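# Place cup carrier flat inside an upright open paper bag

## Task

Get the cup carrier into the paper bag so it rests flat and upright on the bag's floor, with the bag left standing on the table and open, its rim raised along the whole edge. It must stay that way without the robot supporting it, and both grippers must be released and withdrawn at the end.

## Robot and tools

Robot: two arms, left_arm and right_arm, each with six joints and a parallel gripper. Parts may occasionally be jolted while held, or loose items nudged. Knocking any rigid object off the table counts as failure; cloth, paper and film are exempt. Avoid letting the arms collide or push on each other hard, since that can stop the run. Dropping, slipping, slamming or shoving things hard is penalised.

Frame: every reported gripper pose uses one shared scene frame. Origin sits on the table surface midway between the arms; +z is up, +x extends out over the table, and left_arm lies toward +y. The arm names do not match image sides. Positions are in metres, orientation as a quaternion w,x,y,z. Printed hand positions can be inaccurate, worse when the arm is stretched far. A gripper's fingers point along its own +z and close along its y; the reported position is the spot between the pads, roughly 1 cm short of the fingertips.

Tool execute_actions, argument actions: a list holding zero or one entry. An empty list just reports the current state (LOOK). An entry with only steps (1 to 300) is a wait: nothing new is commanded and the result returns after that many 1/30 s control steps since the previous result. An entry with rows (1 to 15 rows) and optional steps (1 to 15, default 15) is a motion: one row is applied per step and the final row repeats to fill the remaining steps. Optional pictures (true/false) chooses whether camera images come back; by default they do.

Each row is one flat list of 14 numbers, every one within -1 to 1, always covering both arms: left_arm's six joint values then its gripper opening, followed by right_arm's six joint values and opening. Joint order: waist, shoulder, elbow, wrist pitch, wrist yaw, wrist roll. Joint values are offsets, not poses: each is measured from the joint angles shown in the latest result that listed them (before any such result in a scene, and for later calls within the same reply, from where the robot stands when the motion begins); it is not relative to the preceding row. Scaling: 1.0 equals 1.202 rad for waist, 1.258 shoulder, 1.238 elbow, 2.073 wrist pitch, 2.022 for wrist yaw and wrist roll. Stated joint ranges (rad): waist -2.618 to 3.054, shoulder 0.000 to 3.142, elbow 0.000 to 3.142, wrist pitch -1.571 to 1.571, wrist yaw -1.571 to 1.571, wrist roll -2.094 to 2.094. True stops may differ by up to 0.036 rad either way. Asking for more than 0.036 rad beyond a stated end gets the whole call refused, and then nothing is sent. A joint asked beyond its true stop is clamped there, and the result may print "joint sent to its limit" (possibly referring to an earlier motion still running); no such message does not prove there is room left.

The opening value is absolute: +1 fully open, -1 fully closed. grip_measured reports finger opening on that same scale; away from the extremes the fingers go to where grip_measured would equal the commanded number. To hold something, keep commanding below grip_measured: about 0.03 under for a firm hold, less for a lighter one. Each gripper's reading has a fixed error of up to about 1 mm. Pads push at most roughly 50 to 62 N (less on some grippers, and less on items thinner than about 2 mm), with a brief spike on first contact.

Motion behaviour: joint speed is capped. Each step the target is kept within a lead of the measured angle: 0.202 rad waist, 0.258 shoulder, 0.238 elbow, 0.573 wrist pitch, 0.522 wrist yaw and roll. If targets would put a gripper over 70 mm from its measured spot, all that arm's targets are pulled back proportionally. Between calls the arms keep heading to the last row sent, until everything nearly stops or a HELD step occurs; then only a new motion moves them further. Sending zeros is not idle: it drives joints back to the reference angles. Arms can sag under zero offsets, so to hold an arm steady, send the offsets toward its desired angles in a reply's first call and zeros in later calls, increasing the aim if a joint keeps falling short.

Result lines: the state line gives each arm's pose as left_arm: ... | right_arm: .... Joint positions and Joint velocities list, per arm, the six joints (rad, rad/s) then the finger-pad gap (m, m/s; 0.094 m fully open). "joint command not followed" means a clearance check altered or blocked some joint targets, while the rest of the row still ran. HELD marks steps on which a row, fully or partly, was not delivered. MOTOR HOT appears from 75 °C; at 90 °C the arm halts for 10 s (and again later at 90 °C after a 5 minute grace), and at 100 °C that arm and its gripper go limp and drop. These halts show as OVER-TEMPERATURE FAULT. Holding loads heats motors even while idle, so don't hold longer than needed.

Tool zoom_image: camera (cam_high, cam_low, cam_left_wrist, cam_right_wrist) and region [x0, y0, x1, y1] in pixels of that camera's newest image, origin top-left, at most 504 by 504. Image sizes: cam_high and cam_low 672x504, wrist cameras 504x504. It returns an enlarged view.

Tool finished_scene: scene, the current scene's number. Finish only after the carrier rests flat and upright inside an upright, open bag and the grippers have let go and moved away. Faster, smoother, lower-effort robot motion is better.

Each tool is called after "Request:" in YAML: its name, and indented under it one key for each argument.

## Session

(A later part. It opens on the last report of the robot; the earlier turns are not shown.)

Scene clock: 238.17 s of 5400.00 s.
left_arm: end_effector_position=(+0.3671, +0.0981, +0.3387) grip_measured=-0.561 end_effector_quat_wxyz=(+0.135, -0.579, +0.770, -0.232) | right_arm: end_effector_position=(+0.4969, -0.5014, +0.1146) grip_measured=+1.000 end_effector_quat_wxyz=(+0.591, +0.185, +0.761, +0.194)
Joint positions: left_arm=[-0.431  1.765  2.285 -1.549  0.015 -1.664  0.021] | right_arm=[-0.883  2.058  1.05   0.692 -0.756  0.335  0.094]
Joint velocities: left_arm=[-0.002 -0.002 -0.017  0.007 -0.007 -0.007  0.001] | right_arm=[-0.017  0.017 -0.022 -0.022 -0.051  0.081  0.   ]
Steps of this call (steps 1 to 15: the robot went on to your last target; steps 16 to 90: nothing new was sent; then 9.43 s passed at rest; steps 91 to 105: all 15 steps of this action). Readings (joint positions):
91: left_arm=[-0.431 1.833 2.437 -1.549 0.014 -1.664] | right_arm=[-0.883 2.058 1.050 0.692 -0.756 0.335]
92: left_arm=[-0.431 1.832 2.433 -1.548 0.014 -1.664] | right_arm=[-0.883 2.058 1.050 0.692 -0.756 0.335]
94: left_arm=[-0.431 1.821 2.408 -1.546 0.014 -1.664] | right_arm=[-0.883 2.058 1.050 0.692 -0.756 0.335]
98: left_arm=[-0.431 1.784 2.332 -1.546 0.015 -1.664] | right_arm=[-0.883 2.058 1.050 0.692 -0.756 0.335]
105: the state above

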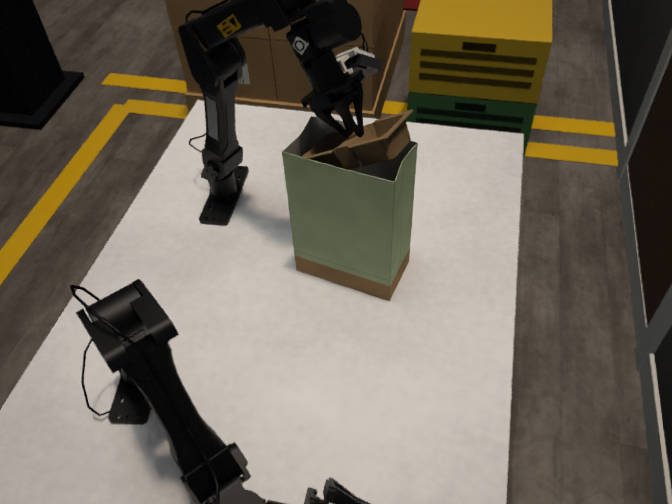

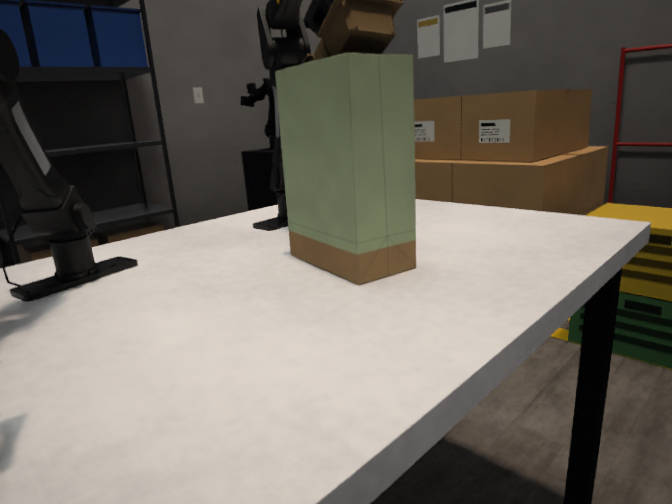

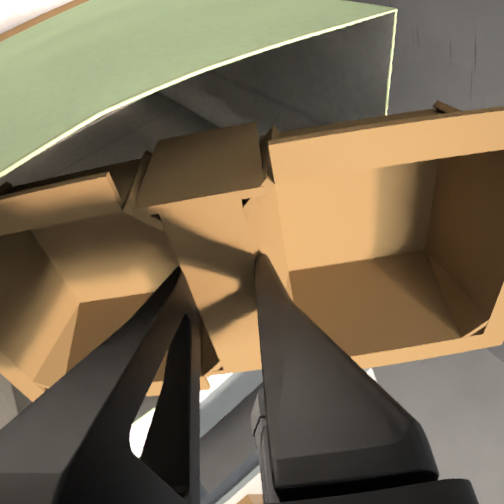

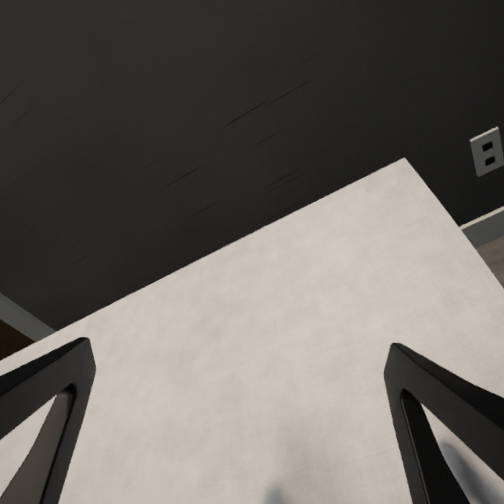

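Request:
execute_actions:
  actions:
    - {"rows":[[0,0,0,0,0,0.02,-0.59,0,0,0,0,0,0,1],[0,0,0,0,0,0.04,-0.59,0,0,0,0,0,0,1],[0,0,0,0,0,0.06,-0.59,0,0,0,0,0,0,1],[0,0,0,0,0,0.065,-0.59,0,0,0,0,0,0,1],[0,0,0,0,0,0.065,-0.59,0,0,0,0,0,0,1],[0,0,-0.015,0,0,0.065,-0.59,0,0,0,0,0,0,1],[0,0,-0.03,0,0,0.065,-0.59,0,0,0,0,0,0,1],[0,0,-0.045,0,0,0.065,-0.59,0,0,0,0,0,0,1],[0,0,-0.06,0,0,0.065,-0.59,0,0,0,0,0,0,1],[0,0,-0.07,0,0,0.065,-0.59,0,0,0,0,0,0,1]],"steps":15}

Request:
zoom_image:
  camera: "cam_high"
  region: [250,20,450,220]

Scene clock: 249.07 s of 5400.00 s.
left_arm: end_effector_position=(+0.3647, +0.0987, +0.3117) grip_measured=-0.561 end_effector_quat_wxyz=(+0.123, -0.542, +0.810, -0.190) | right_arm: end_effector_position=(+0.4969, -0.5014, +0.1146) grip_measured=+1.000 end_effector_quat_wxyz=(+0.591, +0.185, +0.761, +0.194)
Joint positions: left_arm=[-0.431  1.773  2.208 -1.549  0.017 -1.554  0.021] | right_arm=[-0.883  2.058  1.05   0.692 -0.756  0.335  0.094]
Joint velocities: left_arm=[ 0.002  0.017 -0.037  0.007  0.022  0.066 -0.   ] | right_arm=[-0.012 -0.002  0.022  0.007 -0.022 -0.022  0.   ]
Steps of this call (steps 1 to 15: the robot went on to your last target; steps 16 to 90: nothing new was sent; then 7.40 s passed at rest; steps 91 to 105: all 15 steps of this action). Readings (joint positions):
91: left_arm=[-0.431 1.765 2.285 -1.549 0.015 -1.661] | right_arm=[-0.883 2.058 1.050 0.692 -0.756 0.335]
92: left_arm=[-0.431 1.765 2.285 -1.549 0.015 -1.651] | right_arm=[-0.883 2.058 1.050 0.692 -0.756 0.335]
94: left_arm=[-0.431 1.765 2.285 -1.549 0.016 -1.618] | right_arm=[-0.883 2.058 1.050 0.692 -0.756 0.335]
98: left_arm=[-0.431 1.765 2.275 -1.548 0.016 -1.576] | right_arm=[-0.883 2.058 1.050 0.692 -0.756 0.335]
105: the state above

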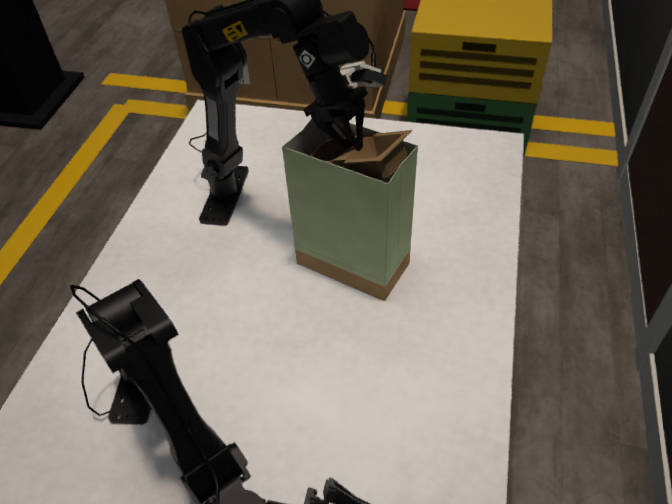

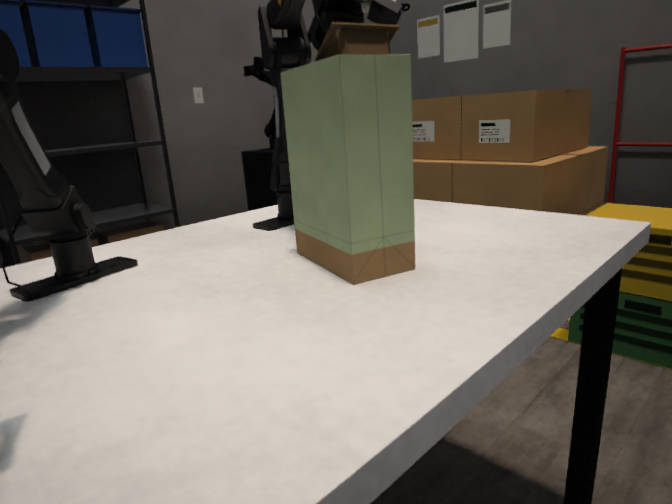

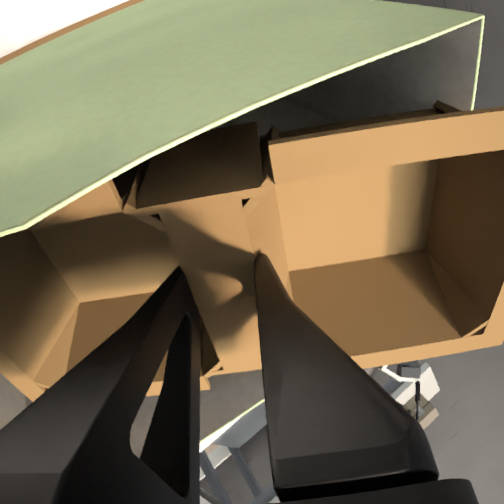

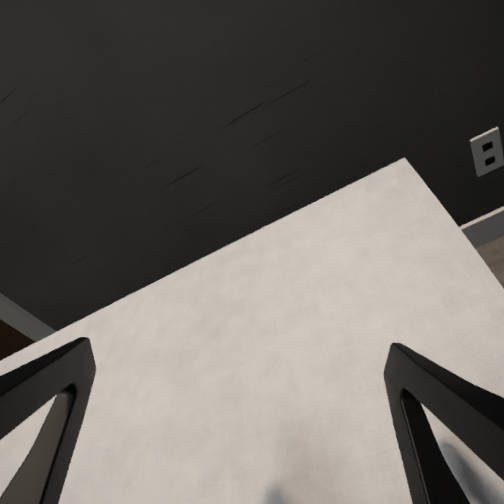

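Region (250, 20, 450, 220) of cam_high's 672x504 image, scaled by 2.520, with more detail than that image has.

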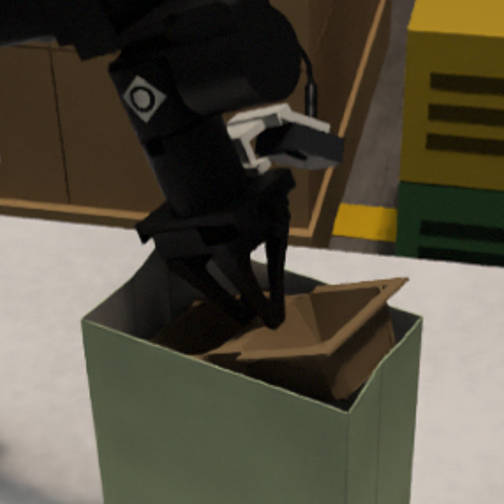

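Request:
execute_actions:
  actions:
    - {"rows":[[0,0,0,0,0,-0.02,-0.59,0,0,0,0,0,0,1],[0,0,0,0,0,-0.04,-0.59,0,0,0,0,0,0,1],[0,0,0,0,0,-0.055,-0.59,0,0,0,0,0,0,1],[0,0,0,0,0,-0.055,-0.59,0,0,0,0,0,0,1],[0,0,0,0,0,-0.055,-0.59,0,0,0,0,0,0,1],[0,0.01,-0.01,0,0,-0.055,-0.59,0,0,0,0,0,0,1],[0,0.015,-0.02,0,0,-0.055,-0.59,0,0,0,0,0,0,1],[0,0.02,-0.03,0,0,-0.055,-0.59,0,0,0,0,0,0,1],[0,0.02,-0.04,0,0,-0.055,-0.59,0,0,0,0,0,0,1]],"steps":15}

Request:
zoom_image:
  camera: "cam_high"
  region: [250,20,450,220]

Scene clock: 262.20 s of 5400.00 s.
left_arm: end_effector_position=(+0.3669, +0.0976, +0.2904) grip_measured=-0.561 end_effector_quat_wxyz=(+0.096, -0.586, +0.787, -0.170) | right_arm: end_effector_position=(+0.4969, -0.5014, +0.1146) grip_measured=+1.000 end_effector_quat_wxyz=(+0.591, +0.185, +0.761, +0.194)
Joint positions: left_arm=[-0.431  1.801  2.17  -1.549  0.018 -1.654  0.021] | right_arm=[-0.883  2.058  1.05   0.692 -0.756  0.335  0.094]
Joint velocities: left_arm=[ 0.002  0.085 -0.051  0.066 -0.007 -0.066  0.001] | right_arm=[-0.017  0.002  0.017 -0.066 -0.095  0.007  0.   ]
Steps of this call (steps 1 to 15: the robot went on to your last target; steps 16 to 90: nothing new was sent; then 9.63 s passed at rest; steps 91 to 105: all 15 steps of this action). Readings (joint positions):
91: left_arm=[-0.431 1.773 2.207 -1.549 0.017 -1.554] | right_arm=[-0.883 2.058 1.050 0.692 -0.756 0.335]
92: left_arm=[-0.431 1.773 2.207 -1.549 0.017 -1.567] | right_arm=[-0.883 2.058 1.050 0.692 -0.756 0.335]
94: left_arm=[-0.431 1.773 2.207 -1.549 0.017 -1.599] | right_arm=[-0.883 2.058 1.050 0.692 -0.756 0.335]
98: left_arm=[-0.431 1.777 2.205 -1.549 0.017 -1.635] | right_arm=[-0.883 2.058 1.050 0.692 -0.756 0.335]
105: the state above

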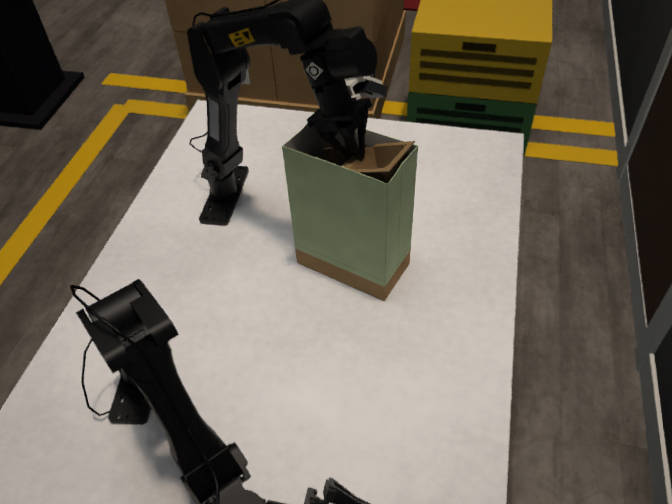

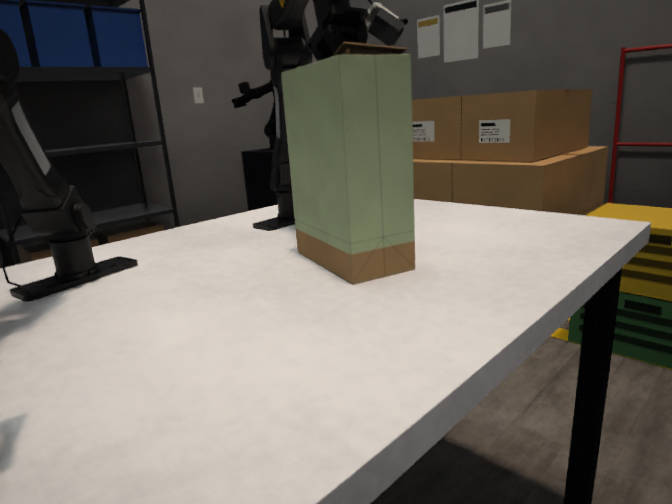

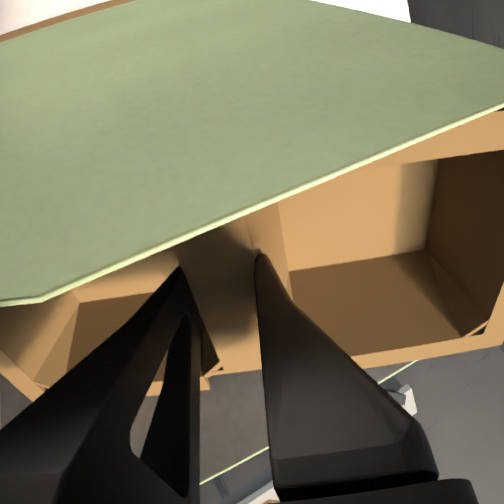

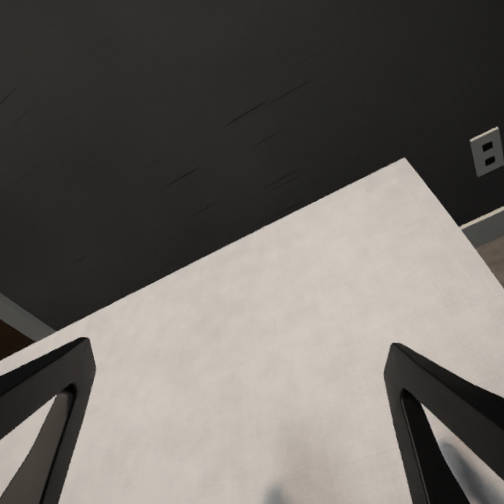

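Region (250, 20, 450, 220) of cam_high's 672x504 image, scaled by 2.520, with more detail than that image has.

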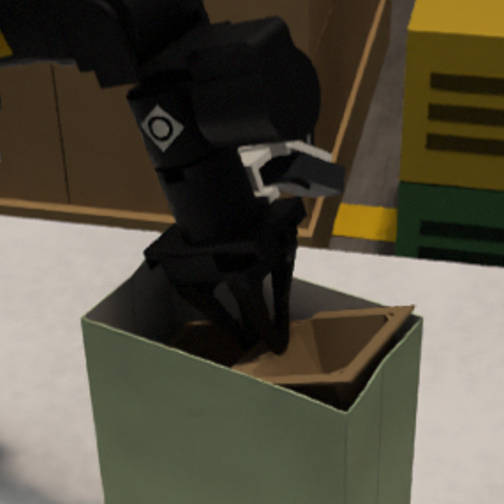

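Request:
execute_actions:
  actions:
    - {"rows":[[0,-0.01,-0.01,0,0,0.01,-0.59,0,0,0,0,0,0,1],[0,-0.02,-0.02,0,0,0.02,-0.59,0,0,0,0,0,0,1],[0,-0.025,-0.03,0,0,0.025,-0.59,0,0,0,0,0,0,1],[0,-0.025,-0.04,0,0,0.025,-0.59,0,0,0,0,0,0,1],[0,-0.025,-0.05,0,0,0.025,-0.59,0,0,0,0,0,0,1],[0,-0.025,-0.06,0,0,0.025,-0.59,0,0,0,0,0,0,1],[0,-0.025,-0.07,0,0,0.025,-0.59,0,0,0,0,0,0,1],[0,-0.025,-0.08,0,0,0.025,-0.59,0,0,0,0,0,0,1]],"steps":15}

Request:
zoom_image:
  camera: "cam_high"
  region: [250,20,450,220]

Scene clock: 270.63 s of 5400.00 s.
left_arm: end_effector_position=(+0.3571, +0.1013, +0.2693) grip_measured=-0.561 end_effector_quat_wxyz=(+0.079, -0.576, +0.802, -0.138) | right_arm: end_effector_position=(+0.4969, -0.5014, +0.1146) grip_measured=+1.000 end_effector_quat_wxyz=(+0.591, +0.185, +0.761, +0.194)
Joint positions: left_arm=[-0.431  1.786  2.082 -1.547  0.018 -1.619  0.021] | right_arm=[-0.883  2.058  1.05   0.692 -0.756  0.335  0.094]
Joint velocities: left_arm=[ 0.017 -0.007 -0.007 -0.037 -0.037 -0.037 -0.001] | right_arm=[-0.017 -0.002  0.002 -0.11   0.007  0.037  0.   ]
Steps of this call (steps 1 to 15: the robot went on to your last target; steps 16 to 90: nothing new was sent; then 4.93 s passed at rest; steps 91 to 105: all 15 steps of this action). Readings (joint positions):
91: left_arm=[-0.431 1.804 2.169 -1.549 0.018 -1.657] | right_arm=[-0.883 2.058 1.050 0.692 -0.756 0.335]
92: left_arm=[-0.431 1.804 2.169 -1.549 0.018 -1.652] | right_arm=[-0.883 2.058 1.050 0.692 -0.756 0.335]
94: left_arm=[-0.431 1.798 2.156 -1.546 0.018 -1.640] | right_arm=[-0.883 2.058 1.050 0.692 -0.756 0.335]
98: left_arm=[-0.431 1.787 2.110 -1.546 0.018 -1.626] | right_arm=[-0.883 2.058 1.050 0.692 -0.756 0.335]
105: the state above

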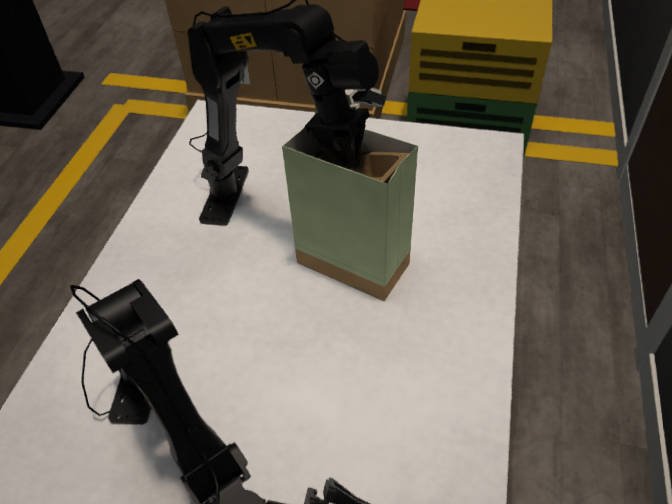

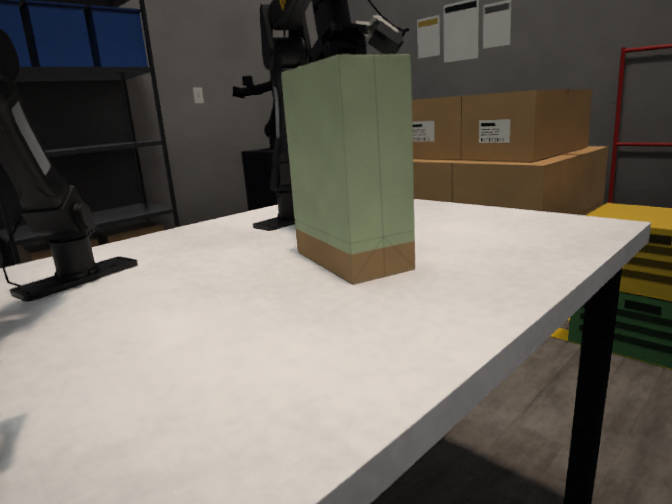

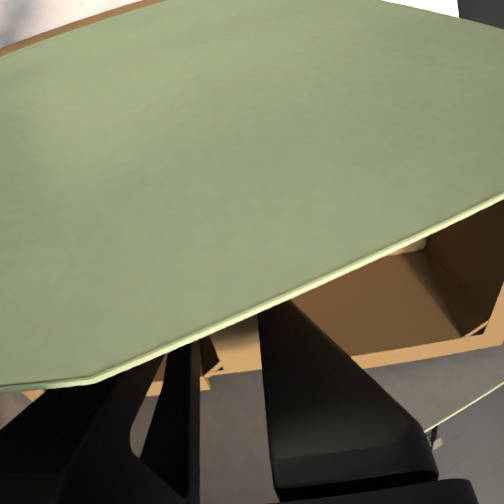

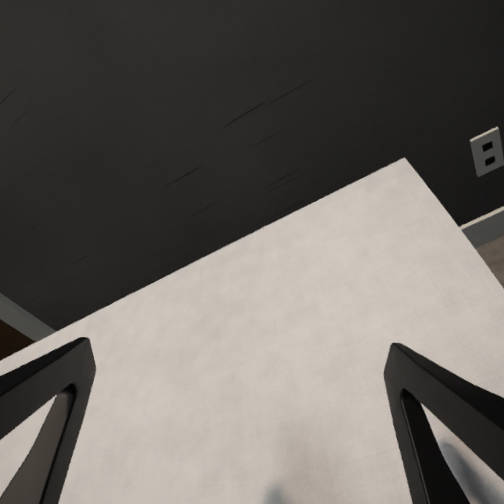

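Region (250, 20, 450, 220) of cam_high's 672x504 image, scaled by 2.520, with more detail than that image has.

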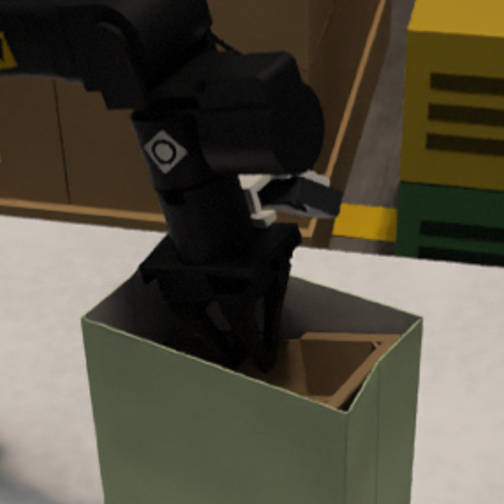

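Request:
execute_actions:
  actions:
    - {"rows":[[-0.005,0.01,-0.004,0,0,0.005,-0.59,0,0,0,0,0,0,1],[-0.01,0.02,-0.008,0,0,0.01,-0.59,0,0,0,0,0,0,1],[-0.015,0.03,-0.012,0,0,0.015,-0.59,0,0,0,0,0,0,1],[-0.02,0.04,-0.016,0,0,0.02,-0.59,0,0,0,0,0,0,1],[-0.02,0.05,-0.02,0,0,0.02,-0.59,0,0,0,0,0,0,1],[-0.02,0.06,-0.024,0,0,0.02,-0.59,0,0,0,0,0,0,1],[-0.02,0.07,-0.028,0,0,0.02,-0.59,0,0,0,0,0,0,1],[-0.02,0.08,-0.03,0,0,0.02,-0.59,0,0,0,0,0,0,1]],"steps":15}

Request:
zoom_image:
  camera: "cam_high"
  region: [250,20,450,220]

Scene clock: 283.57 s of 5400.00 s.
left_arm: end_effector_position=(+0.3644, +0.0905, +0.2167) grip_measured=-0.561 end_effector_quat_wxyz=(+0.037, -0.563, +0.822, -0.075) | right_arm: end_effector_position=(+0.4969, -0.5014, +0.1146) grip_measured=+1.000 end_effector_quat_wxyz=(+0.591, +0.185, +0.761, +0.194)
Joint positions: left_arm=[-0.449  1.907  2.048 -1.546  0.021 -1.593  0.021] | right_arm=[-0.883  2.058  1.05   0.692 -0.756  0.335  0.094]
Joint velocities: left_arm=[ 0.002 -0.012 -0.012 -0.125 -0.007  0.037 -0.001] | right_arm=[ 0.002 -0.007  0.002 -0.022  0.037  0.007  0.   ]
Steps of this call (steps 1 to 15: the robot went on to your last target; steps 16 to 90: nothing new was sent; then 9.43 s passed at rest; steps 91 to 105: all 15 steps of this action). Readings (joint positions):
91: left_arm=[-0.431 1.787 2.082 -1.547 0.019 -1.617] | right_arm=[-0.883 2.058 1.050 0.692 -0.756 0.335]
92: left_arm=[-0.431 1.789 2.082 -1.547 0.019 -1.616] | right_arm=[-0.883 2.058 1.050 0.692 -0.756 0.335]
94: left_arm=[-0.435 1.799 2.082 -1.547 0.019 -1.610] | right_arm=[-0.883 2.058 1.050 0.692 -0.756 0.335]
98: left_arm=[-0.448 1.848 2.076 -1.546 0.020 -1.599] | right_arm=[-0.883 2.058 1.050 0.692 -0.756 0.335]
105: the state above

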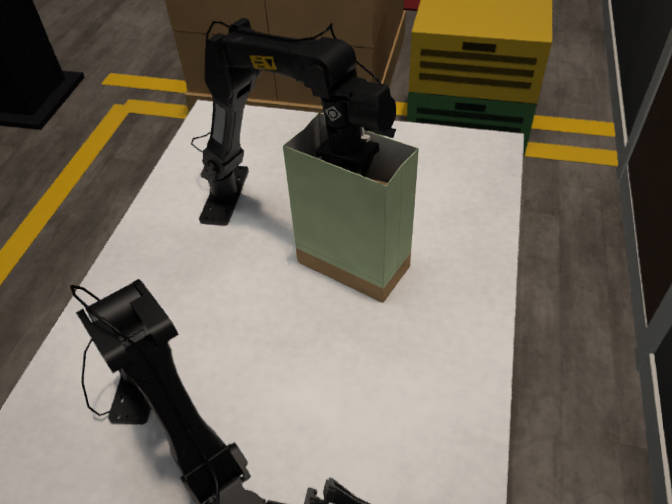

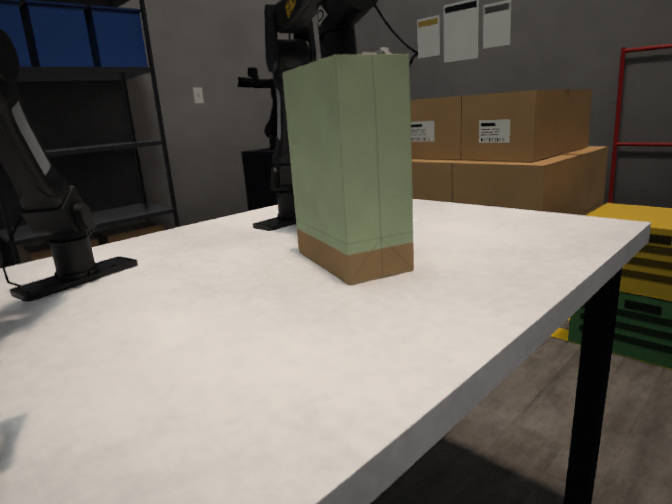

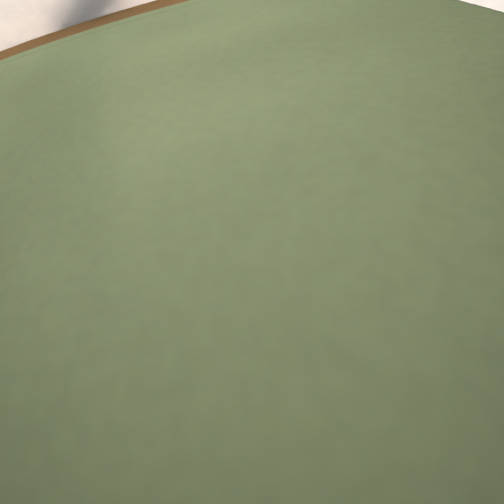

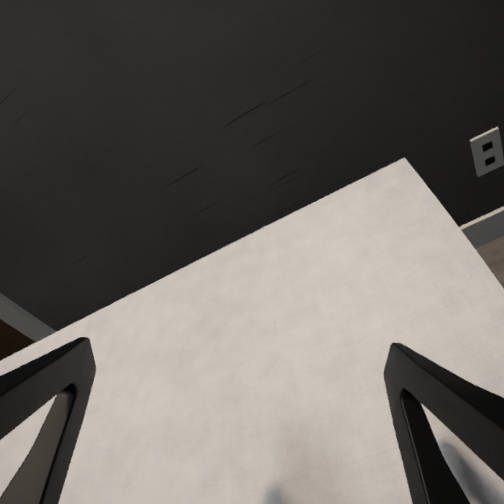

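Region (250, 20, 450, 220) of cam_high's 672x504 image, scaled by 2.520, with more detail than that image has.

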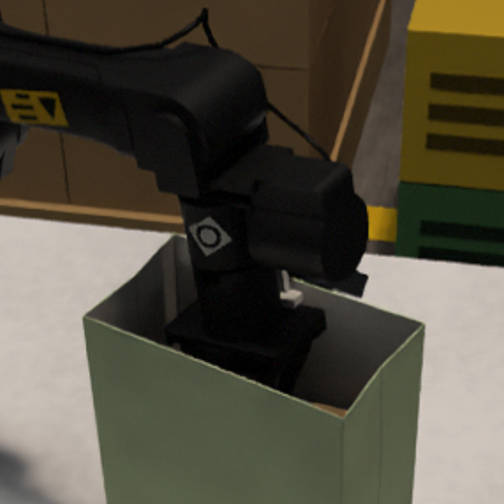

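Request:
execute_actions:
  actions:
    - {"rows":[[0,0,-0.015,0,0,0,-0.59,0,0,0,0,0,0,1],[0,0,-0.03,0,0,0,-0.59,0,0,0,0,0,0,1],[0,0,-0.045,0,0,0,-0.59,0,0,0,0,0,0,1],[0,0,-0.055,0,0,0,-0.59,0,0,0,0,0,0,1],[0,0,-0.055,0,0,0,-0.59,0,0,0,0,0,0,1],[0,0,-0.055,0,0,0,-0.59,0,0,0,0,0,0,1],[0,0,-0.055,0,0,0,-0.59,0,0,0,0,0,0,1],[0,0,-0.055,0,0,0,-0.59,0,0,0,0,0,0,1],[0,0,-0.055,0,0,0,-0.25,0,0,0,0,0,0,1]],"steps":15}
  pictures: false

Request:
execute_actions:
  actions:
    - {"rows":[[0,0,0,0,0,0,-0.25,0,0,0,0,0,0,1],[0,0,0,0,0,0,-0.25,0,0,0,0,0,0,1],[0,0,0,0,0,0,-0.25,0,0,0,0,0,0,1],[0,-0.01,0.02,0,0,0,-0.25,0,0,0,0,0,0,1],[0,-0.02,0.04,0,0,0,-0.25,0,0,0,0,0,0,1],[0,-0.03,0.06,0,0,0,-0.25,0,0,0,0,0,0,1],[0,-0.04,0.08,0,0,0,-0.25,0,0,0,0,0,0,1],[0,-0.05,0.10,0,0,0,-0.25,0,0,0,0,0,0,1],[0,-0.06,0.12,0,0,0,-0.25,0,0,0,0,0,0,1],[0,-0.07,0.14,0,0,0,-0.25,0,0,0,0,0,0,1],[0,-0.08,0.16,0,0,0,-0.25,0,0,0,0,0,0,1]],"steps":15}

Scene clock: 299.03 s of 5400.00 s.
left_arm: end_effector_position=(+0.3567, +0.0937, +0.2001) grip_measured=-0.252 end_effector_quat_wxyz=(+0.021, -0.564, +0.824, -0.050) | right_arm: end_effector_position=(+0.4969, -0.5014, +0.1146) grip_measured=+1.000 end_effector_quat_wxyz=(+0.591, +0.185, +0.761, +0.194)
Joint positions: left_arm=[-0.449  1.911  1.992 -1.545  0.021 -1.591  0.035] | right_arm=[-0.883  2.058  1.05   0.692 -0.756  0.335  0.094]
Joint velocities: left_arm=[-0.002  0.002 -0.007 -0.037 -0.037 -0.007 -0.001] | right_arm=[-0.007 -0.017 -0.012  0.037  0.007 -0.007  0.   ]
Steps of this call (steps 1 to 15: the robot went on to your last target; steps 16 to 90: nothing new was sent; then 11.97 s passed at rest; steps 91 to 105: all 15 steps of this action). Readings (joint positions):
91: left_arm=[-0.449 1.906 2.048 -1.546 0.021 -1.591] | right_arm=[-0.883 2.058 1.050 0.692 -0.756 0.335]
92: left_arm=[-0.449 1.906 2.045 -1.545 0.021 -1.591] | right_arm=[-0.883 2.058 1.050 0.692 -0.756 0.335]
94: left_arm=[-0.449 1.906 2.027 -1.545 0.021 -1.591] | right_arm=[-0.883 2.058 1.050 0.692 -0.756 0.335]
98: left_arm=[-0.449 1.910 1.993 -1.545 0.021 -1.591] | right_arm=[-0.883 2.058 1.050 0.692 -0.756 0.335]
105: the state above

Scene clock: 299.53 s of 5400.00 s.
left_arm: end_effector_position=(+0.3683, +0.0885, +0.2829) grip_measured=-0.252 end_effector_quat_wxyz=(+0.093, -0.554, +0.811, -0.163) | right_arm: end_effector_position=(+0.4969, -0.5014, +0.1146) grip_measured=+1.000 end_effector_quat_wxyz=(+0.591, +0.185, +0.761, +0.194)
Joint positions: left_arm=[-0.449  1.82   2.165 -1.54   0.023 -1.591  0.035] | right_arm=[-0.883  2.058  1.05   0.692 -0.756  0.335  0.094]
Joint velocities: left_arm=[-0.012 -0.418  0.208 -0.139 -0.066 -0.051 -0.   ] | right_arm=[ 0.022 -0.002 -0.007 -0.022  0.066 -0.081  0.   ]
Steps of this call (steps 1 to 15: all 15 steps of this action). Readings (joint positions):
1: left_arm=[-0.449 1.911 1.992 -1.545 0.021 -1.591] | right_arm=[-0.883 2.058 1.050 0.692 -0.756 0.335]
2: left_arm=[-0.449 1.911 1.992 -1.545 0.021 -1.591] | right_arm=[-0.883 2.058 1.050 0.692 -0.756 0.335]
4: left_arm=[-0.449 1.911 1.992 -1.545 0.021 -1.591] | right_arm=[-0.883 2.058 1.050 0.692 -0.756 0.335]
8: left_arm=[-0.449 1.909 2.033 -1.547 0.022 -1.591] | right_arm=[-0.883 2.058 1.050 0.692 -0.756 0.335]
15: the state above

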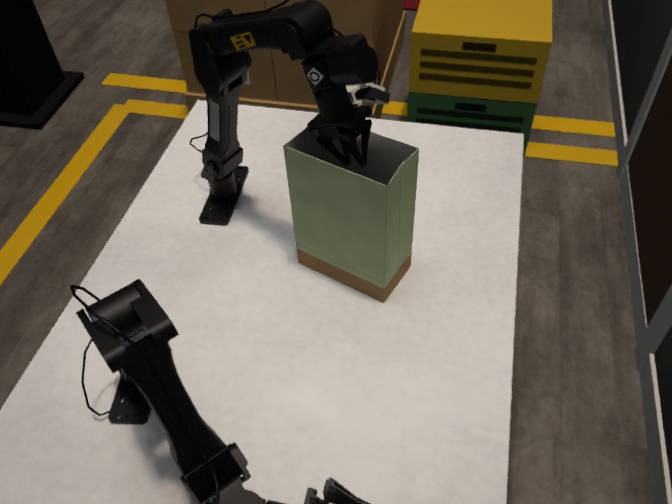

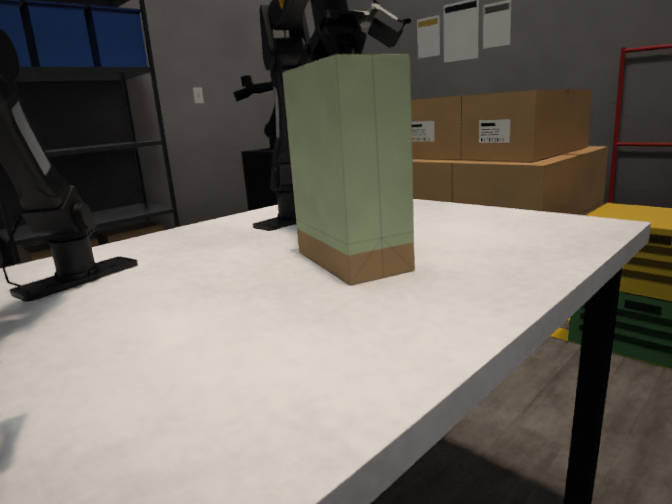

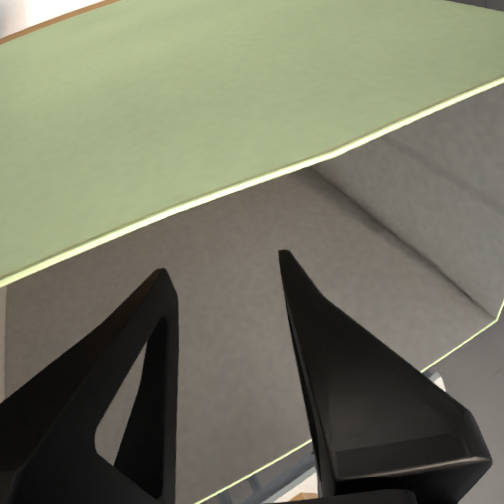

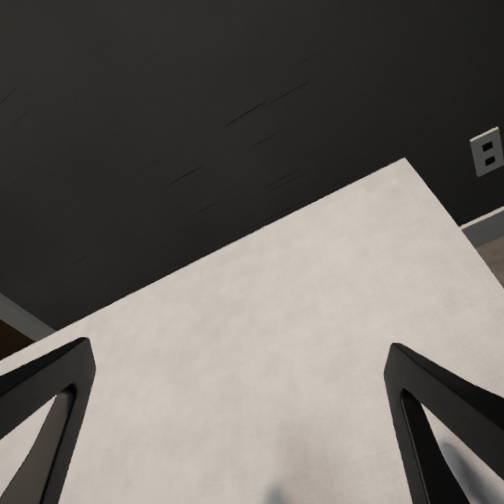

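Request:
execute_actions:
  actions:
    - {"rows":[[0,-0.02,0,0,0,0,-0.25,0,0,0,0,0,0,1],[0,-0.04,0,0,0,0,-0.25,0,0,0,0,0,0,1],[0,-0.06,0,0,0,0,-0.25,0,0,0,0,0,0,1],[0,-0.08,0,0,0,0,-0.25,0,0,0,0,0,0,1],[0,-0.10,0,0,0,0,-0.25,0,0,0,0,0,0,1],[0,-0.12,0,0,0,0,-0.25,0,0,0,0,0,0,1],[0,-0.14,0,0,0,0,-0.25,0,0,0,0,0,0,1],[0,-0.16,0,0,0,0,-0.25,0,0,0,0,0,0,1],[0,-0.18,0,0,0,0,-0.25,0,0,0,0,0,0,1],[0,-0.2,-0.02,0,0,0,-0.25,0,0,0,0,0,0,1],[0,-0.22,-0.04,0,0,0,-0.25,0,0,0,0,0,0,1],[0,-0.24,-0.06,0,0,0,-0.25,0,0,0,0,0,0,1],[0,-0.25,-0.08,0,0,0,-0.25,0,0,0,0,0,0,1]],"steps":15}
  pictures: false

Request:
execute_actions:
  actions:
    - {"rows":[[0,0,0,0,0,0.1,-0.25,0,0,0,0,0,0,1],[0,0,0,0,0,0.2,-0.25,0,0,0,0,0,0,1],[0,0,0,0,0,0.3,-0.25,0,0,0,0,0,0,1],[0,0,0,0,0,0.4,-0.25,0,0,0,0,0,0,1],[0,0,0,0,0,0.5,-0.25,0,0,0,0,0,0,1],[0,0,0,0,0,0.6,-0.25,0,0,0,0,0,0,1],[0,0,0,0,0,0.7,-0.25,0,0,0,0,0,0,1],[0,0,0,0,0,0.75,-0.25,0,0,0,0,0,0,1]],"steps":15}
  pictures: false

Request:
execute_actions:
  actions:
    - {"steps":20}

Scene clock: 315.87 s of 5400.00 s.
left_arm: end_effector_position=(+0.3026, +0.1152, +0.3740) grip_measured=-0.252 end_effector_quat_wxyz=(+0.165, -0.533, +0.784, -0.272) | right_arm: end_effector_position=(+0.4969, -0.5014, +0.1146) grip_measured=+1.000 end_effector_quat_wxyz=(+0.591, +0.185, +0.761, +0.194)
Joint positions: left_arm=[-0.449  1.496  2.111 -1.539  0.024 -1.591  0.035] | right_arm=[-0.883  2.058  1.05   0.692 -0.756  0.335  0.094]
Joint velocities: left_arm=[-0.007 -0.447 -0.12  -0.11   0.022 -0.051  0.   ] | right_arm=[-0.007  0.007  0.002 -0.066  0.051 -0.007  0.   ]
Steps of this call (steps 1 to 30: the robot went on to your last target; steps 31 to 90: nothing new was sent; then 12.83 s passed at rest; steps 91 to 105: all 15 steps of this action). Readings (joint positions):
91: left_arm=[-0.449 1.809 2.176 -1.540 0.023 -1.591] | right_arm=[-0.883 2.058 1.050 0.692 -0.756 0.335]
92: left_arm=[-0.449 1.807 2.176 -1.540 0.023 -1.591] | right_arm=[-0.883 2.058 1.050 0.692 -0.756 0.335]
94: left_arm=[-0.449 1.796 2.174 -1.539 0.023 -1.591] | right_arm=[-0.883 2.058 1.050 0.692 -0.756 0.335]
98: left_arm=[-0.449 1.714 2.166 -1.538 0.024 -1.591] | right_arm=[-0.883 2.058 1.050 0.692 -0.756 0.335]
105: the state above

Scene clock: 316.37 s of 5400.00 s.
left_arm: end_effector_position=(+0.3011, +0.1158, +0.3741) grip_measured=-0.252 end_effector_quat_wxyz=(+0.294, +0.040, +0.947, -0.120) | right_arm: end_effector_position=(+0.4969, -0.5014, +0.1146) grip_measured=+1.000 end_effector_quat_wxyz=(+0.591, +0.185, +0.761, +0.194)
Joint positions: left_arm=[-0.449  1.493  2.11  -1.542  0.024 -0.314  0.035] | right_arm=[-0.883  2.058  1.05   0.692 -0.756  0.335  0.094]
Joint velocities: left_arm=[ 0.002 -0.012 -0.007  0.037  0.051  1.56  -0.   ] | right_arm=[-0.027 -0.002 -0.027  0.022 -0.022 -0.066  0.   ]
Steps of this call (steps 1 to 15: all 15 steps of this action). Readings (joint positions):
1: left_arm=[-0.449 1.485 2.110 -1.542 0.024 -1.563] | right_arm=[-0.883 2.058 1.050 0.692 -0.756 0.335]
2: left_arm=[-0.449 1.481 2.110 -1.542 0.024 -1.501] | right_arm=[-0.883 2.058 1.050 0.692 -0.756 0.335]
4: left_arm=[-0.449 1.482 2.110 -1.542 0.024 -1.313] | right_arm=[-0.883 2.058 1.050 0.692 -0.756 0.335]
8: left_arm=[-0.449 1.492 2.110 -1.542 0.024 -0.923] | right_arm=[-0.883 2.058 1.050 0.692 -0.756 0.335]
15: the state above

Scene clock: 317.03 s of 5400.00 s.
left_arm: end_effector_position=(+0.3011, +0.1158, +0.3741) grip_measured=-0.252 end_effector_quat_wxyz=(+0.306, +0.146, +0.937, -0.086) | right_arm: end_effector_position=(+0.4969, -0.5014, +0.1146) grip_measured=+1.000 end_effector_quat_wxyz=(+0.591, +0.185, +0.761, +0.194)
Joint positions: left_arm=[-0.449  1.493  2.11  -1.542  0.024 -0.087  0.035] | right_arm=[-0.883  2.058  1.05   0.692 -0.756  0.335  0.094]
Joint velocities: left_arm=[ 0.002 -0.002 -0.002  0.037  0.037  0.022  0.001] | right_arm=[-0.007  0.007 -0.022  0.007 -0.037 -0.081  0.   ]
Steps of this call (steps 1 to 20: the robot went on to your last target). Readings (joint positions):
1: left_arm=[-0.449 1.493 2.110 -1.542 0.024 -0.268] | right_arm=[-0.883 2.058 1.050 0.692 -0.756 0.335]
2: left_arm=[-0.449 1.493 2.110 -1.542 0.024 -0.231] | right_arm=[-0.883 2.058 1.050 0.692 -0.756 0.335]
4: left_arm=[-0.449 1.493 2.110 -1.542 0.024 -0.178] | right_arm=[-0.883 2.058 1.050 0.692 -0.756 0.335]
8: left_arm=[-0.449 1.493 2.110 -1.542 0.024 -0.123] | right_arm=[-0.883 2.058 1.050 0.692 -0.756 0.335]
20: the state above

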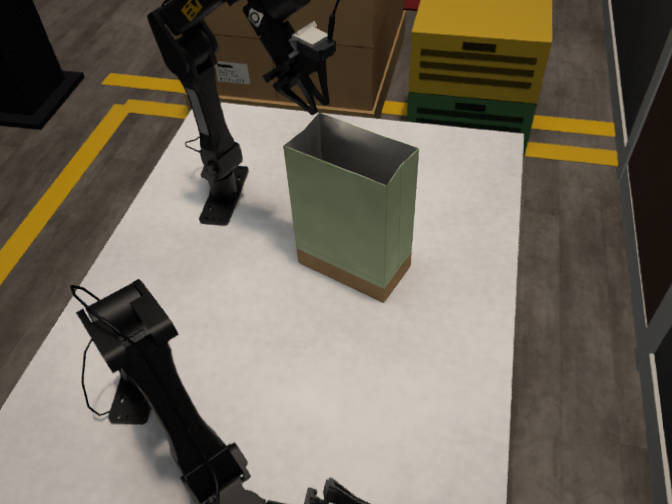

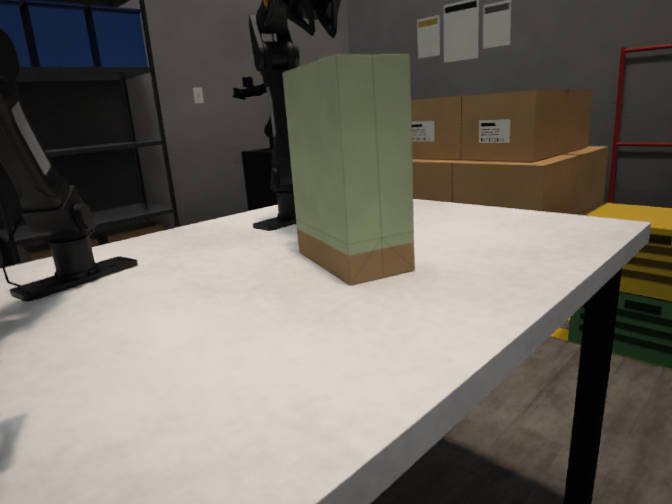

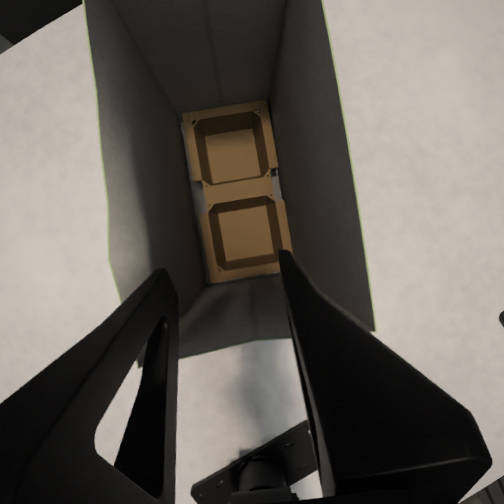

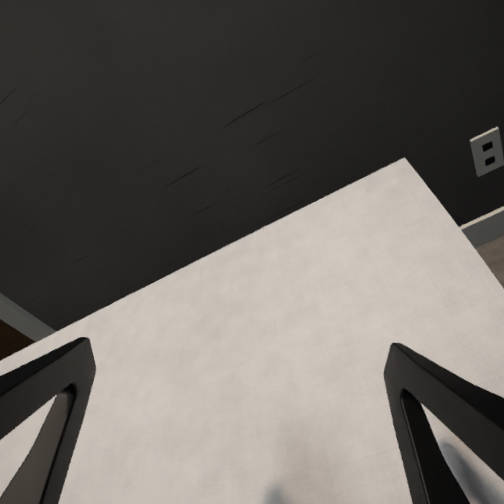

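Flat and upright. Move clear.

Request:
execute_actions:
  actions:
    - {"rows":[[0.05,-0.02,0,0,0,0,-0.25,0,0,0,0,0,0,1],[0.1,-0.04,0,0,0,0,-0.25,0,0,0,0,0,0,1],[0.2,-0.06,0,0,0,0,-0.25,0,0,0,0,0,0,1],[0.3,-0.08,0,0,0,0,-0.25,0,0,0,0,0,0,1],[0.4,-0.1,0,0,0,0,-0.25,0,0,0,0,0,0,1],[0.5,-0.1,0,0,0,0,-0.25,0,0,0,0,0,0,1],[0.6,-0.1,0,0,0,0,-0.25,0,0,0,0,0,0,1],[0.7,-0.1,0,0,0,0,-0.25,0,0,0,0,0,0,1],[0.8,-0.1,0,0,0,0,-0.25,0,0,0,0,0,0,1],[0.9,-0.1,0,0,0,0,-0.25,0,0,0,0,0,0,1]],"steps":15}
  pictures: false

Request:
execute_actions:
  actions:
    - {"steps":30}

Scene clock: 326.00 s of 5400.00 s.
left_arm: end_effector_position=(+0.2469, +0.3947, +0.4076) grip_measured=-0.252 end_effector_quat_wxyz=(+0.365, -0.307, +0.875, +0.086) | right_arm: end_effector_position=(+0.4969, -0.5014, +0.1146) grip_measured=+1.000 end_effector_quat_wxyz=(+0.591, +0.185, +0.761, +0.194)
Joint positions: left_arm=[ 0.538  1.375  2.11  -1.539  0.021 -0.085  0.035] | right_arm=[-0.883  2.058  1.05   0.692 -0.756  0.335  0.094]
Joint velocities: left_arm=[ 1.819  0.022 -0.002  0.037 -0.212 -0.051  0.   ] | right_arm=[ 0.027 -0.022 -0.027 -0.007 -0.081 -0.022  0.   ]
Steps of this call (steps 1 to 15: the robot went on to your last target; steps 16 to 90: nothing new was sent; then 5.47 s passed at rest; steps 91 to 105: all 15 steps of this action). Readings (joint positions):
91: left_arm=[-0.441 1.493 2.110 -1.542 0.028 -0.085] | right_arm=[-0.883 2.058 1.050 0.692 -0.756 0.335]
92: left_arm=[-0.417 1.491 2.110 -1.542 0.034 -0.085] | right_arm=[-0.883 2.058 1.050 0.692 -0.756 0.335]
94: left_arm=[-0.297 1.477 2.110 -1.542 0.044 -0.085] | right_arm=[-0.883 2.058 1.050 0.692 -0.756 0.335]
98: left_arm=[0.013 1.413 2.110 -1.539 0.030 -0.085] | right_arm=[-0.883 2.058 1.050 0.692 -0.756 0.335]
105: the state above

Scene clock: 327.00 s of 5400.00 s.
left_arm: end_effector_position=(+0.2314, +0.4159, +0.4075) grip_measured=-0.252 end_effector_quat_wxyz=(+0.359, -0.346, +0.860, +0.104) | right_arm: end_effector_position=(+0.4969, -0.5014, +0.1146) grip_measured=+1.000 end_effector_quat_wxyz=(+0.591, +0.185, +0.761, +0.194)
Joint positions: left_arm=[ 0.627  1.375  2.11  -1.539  0.015 -0.085  0.035] | right_arm=[-0.883  2.058  1.05   0.692 -0.756  0.335  0.094]
Joint velocities: left_arm=[-0.007  0.007 -0.007 -0.022 -0.022  0.037 -0.   ] | right_arm=[-0.007 -0.002 -0.007 -0.022  0.051 -0.066  0.   ]
Steps of this call (steps 1 to 30: the robot went on to your last target). Readings (joint positions):
1: left_arm=[0.587 1.375 2.110 -1.539 0.014 -0.085] | right_arm=[-0.883 2.058 1.050 0.692 -0.756 0.335]
2: left_arm=[0.614 1.375 2.110 -1.539 0.009 -0.085] | right_arm=[-0.883 2.058 1.050 0.692 -0.756 0.335]
4: left_arm=[0.627 1.375 2.110 -1.539 0.009 -0.085] | right_arm=[-0.883 2.058 1.050 0.692 -0.756 0.335]
8: left_arm=[0.627 1.375 2.110 -1.539 0.013 -0.085] | right_arm=[-0.883 2.058 1.050 0.692 -0.756 0.335]
30: the state above
All arms were judged still, so your last target was given up. Only a new action makes them travel on or press farther. Fingers that are still opening or closing keep moving.

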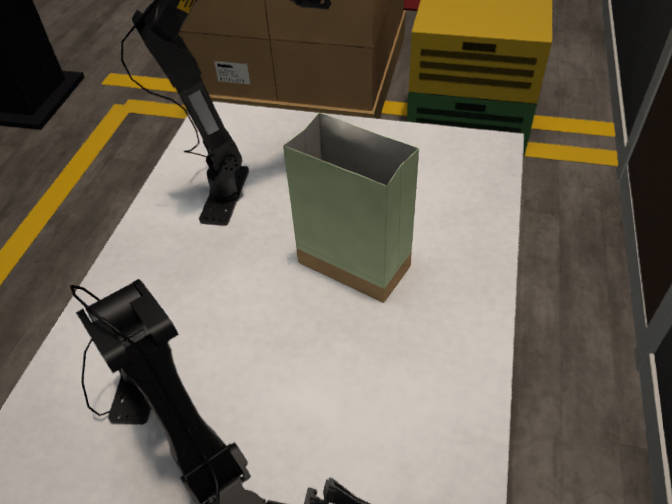

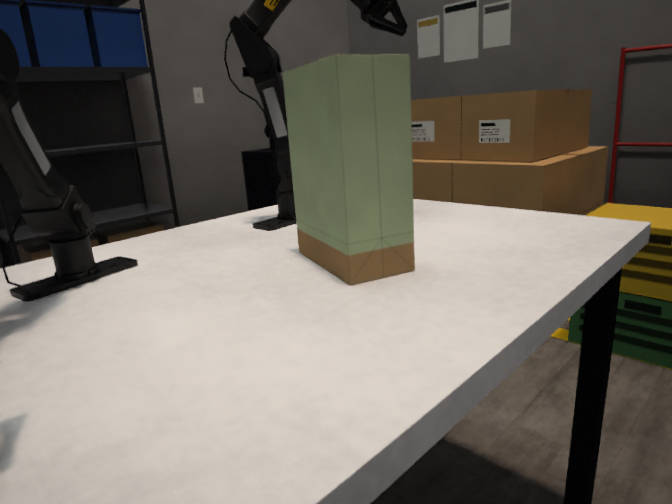

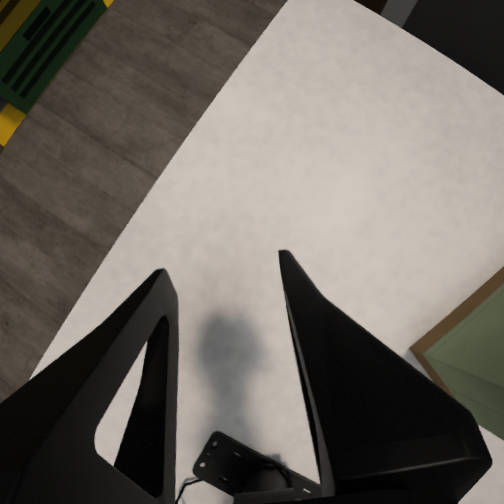

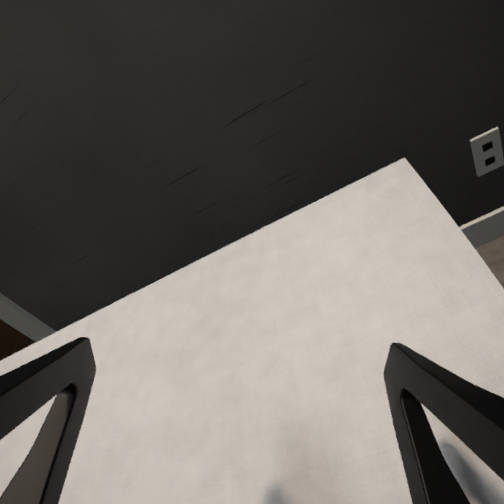

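Request:
finished_scene:
  scene: 2

The scene is finished: the task was done.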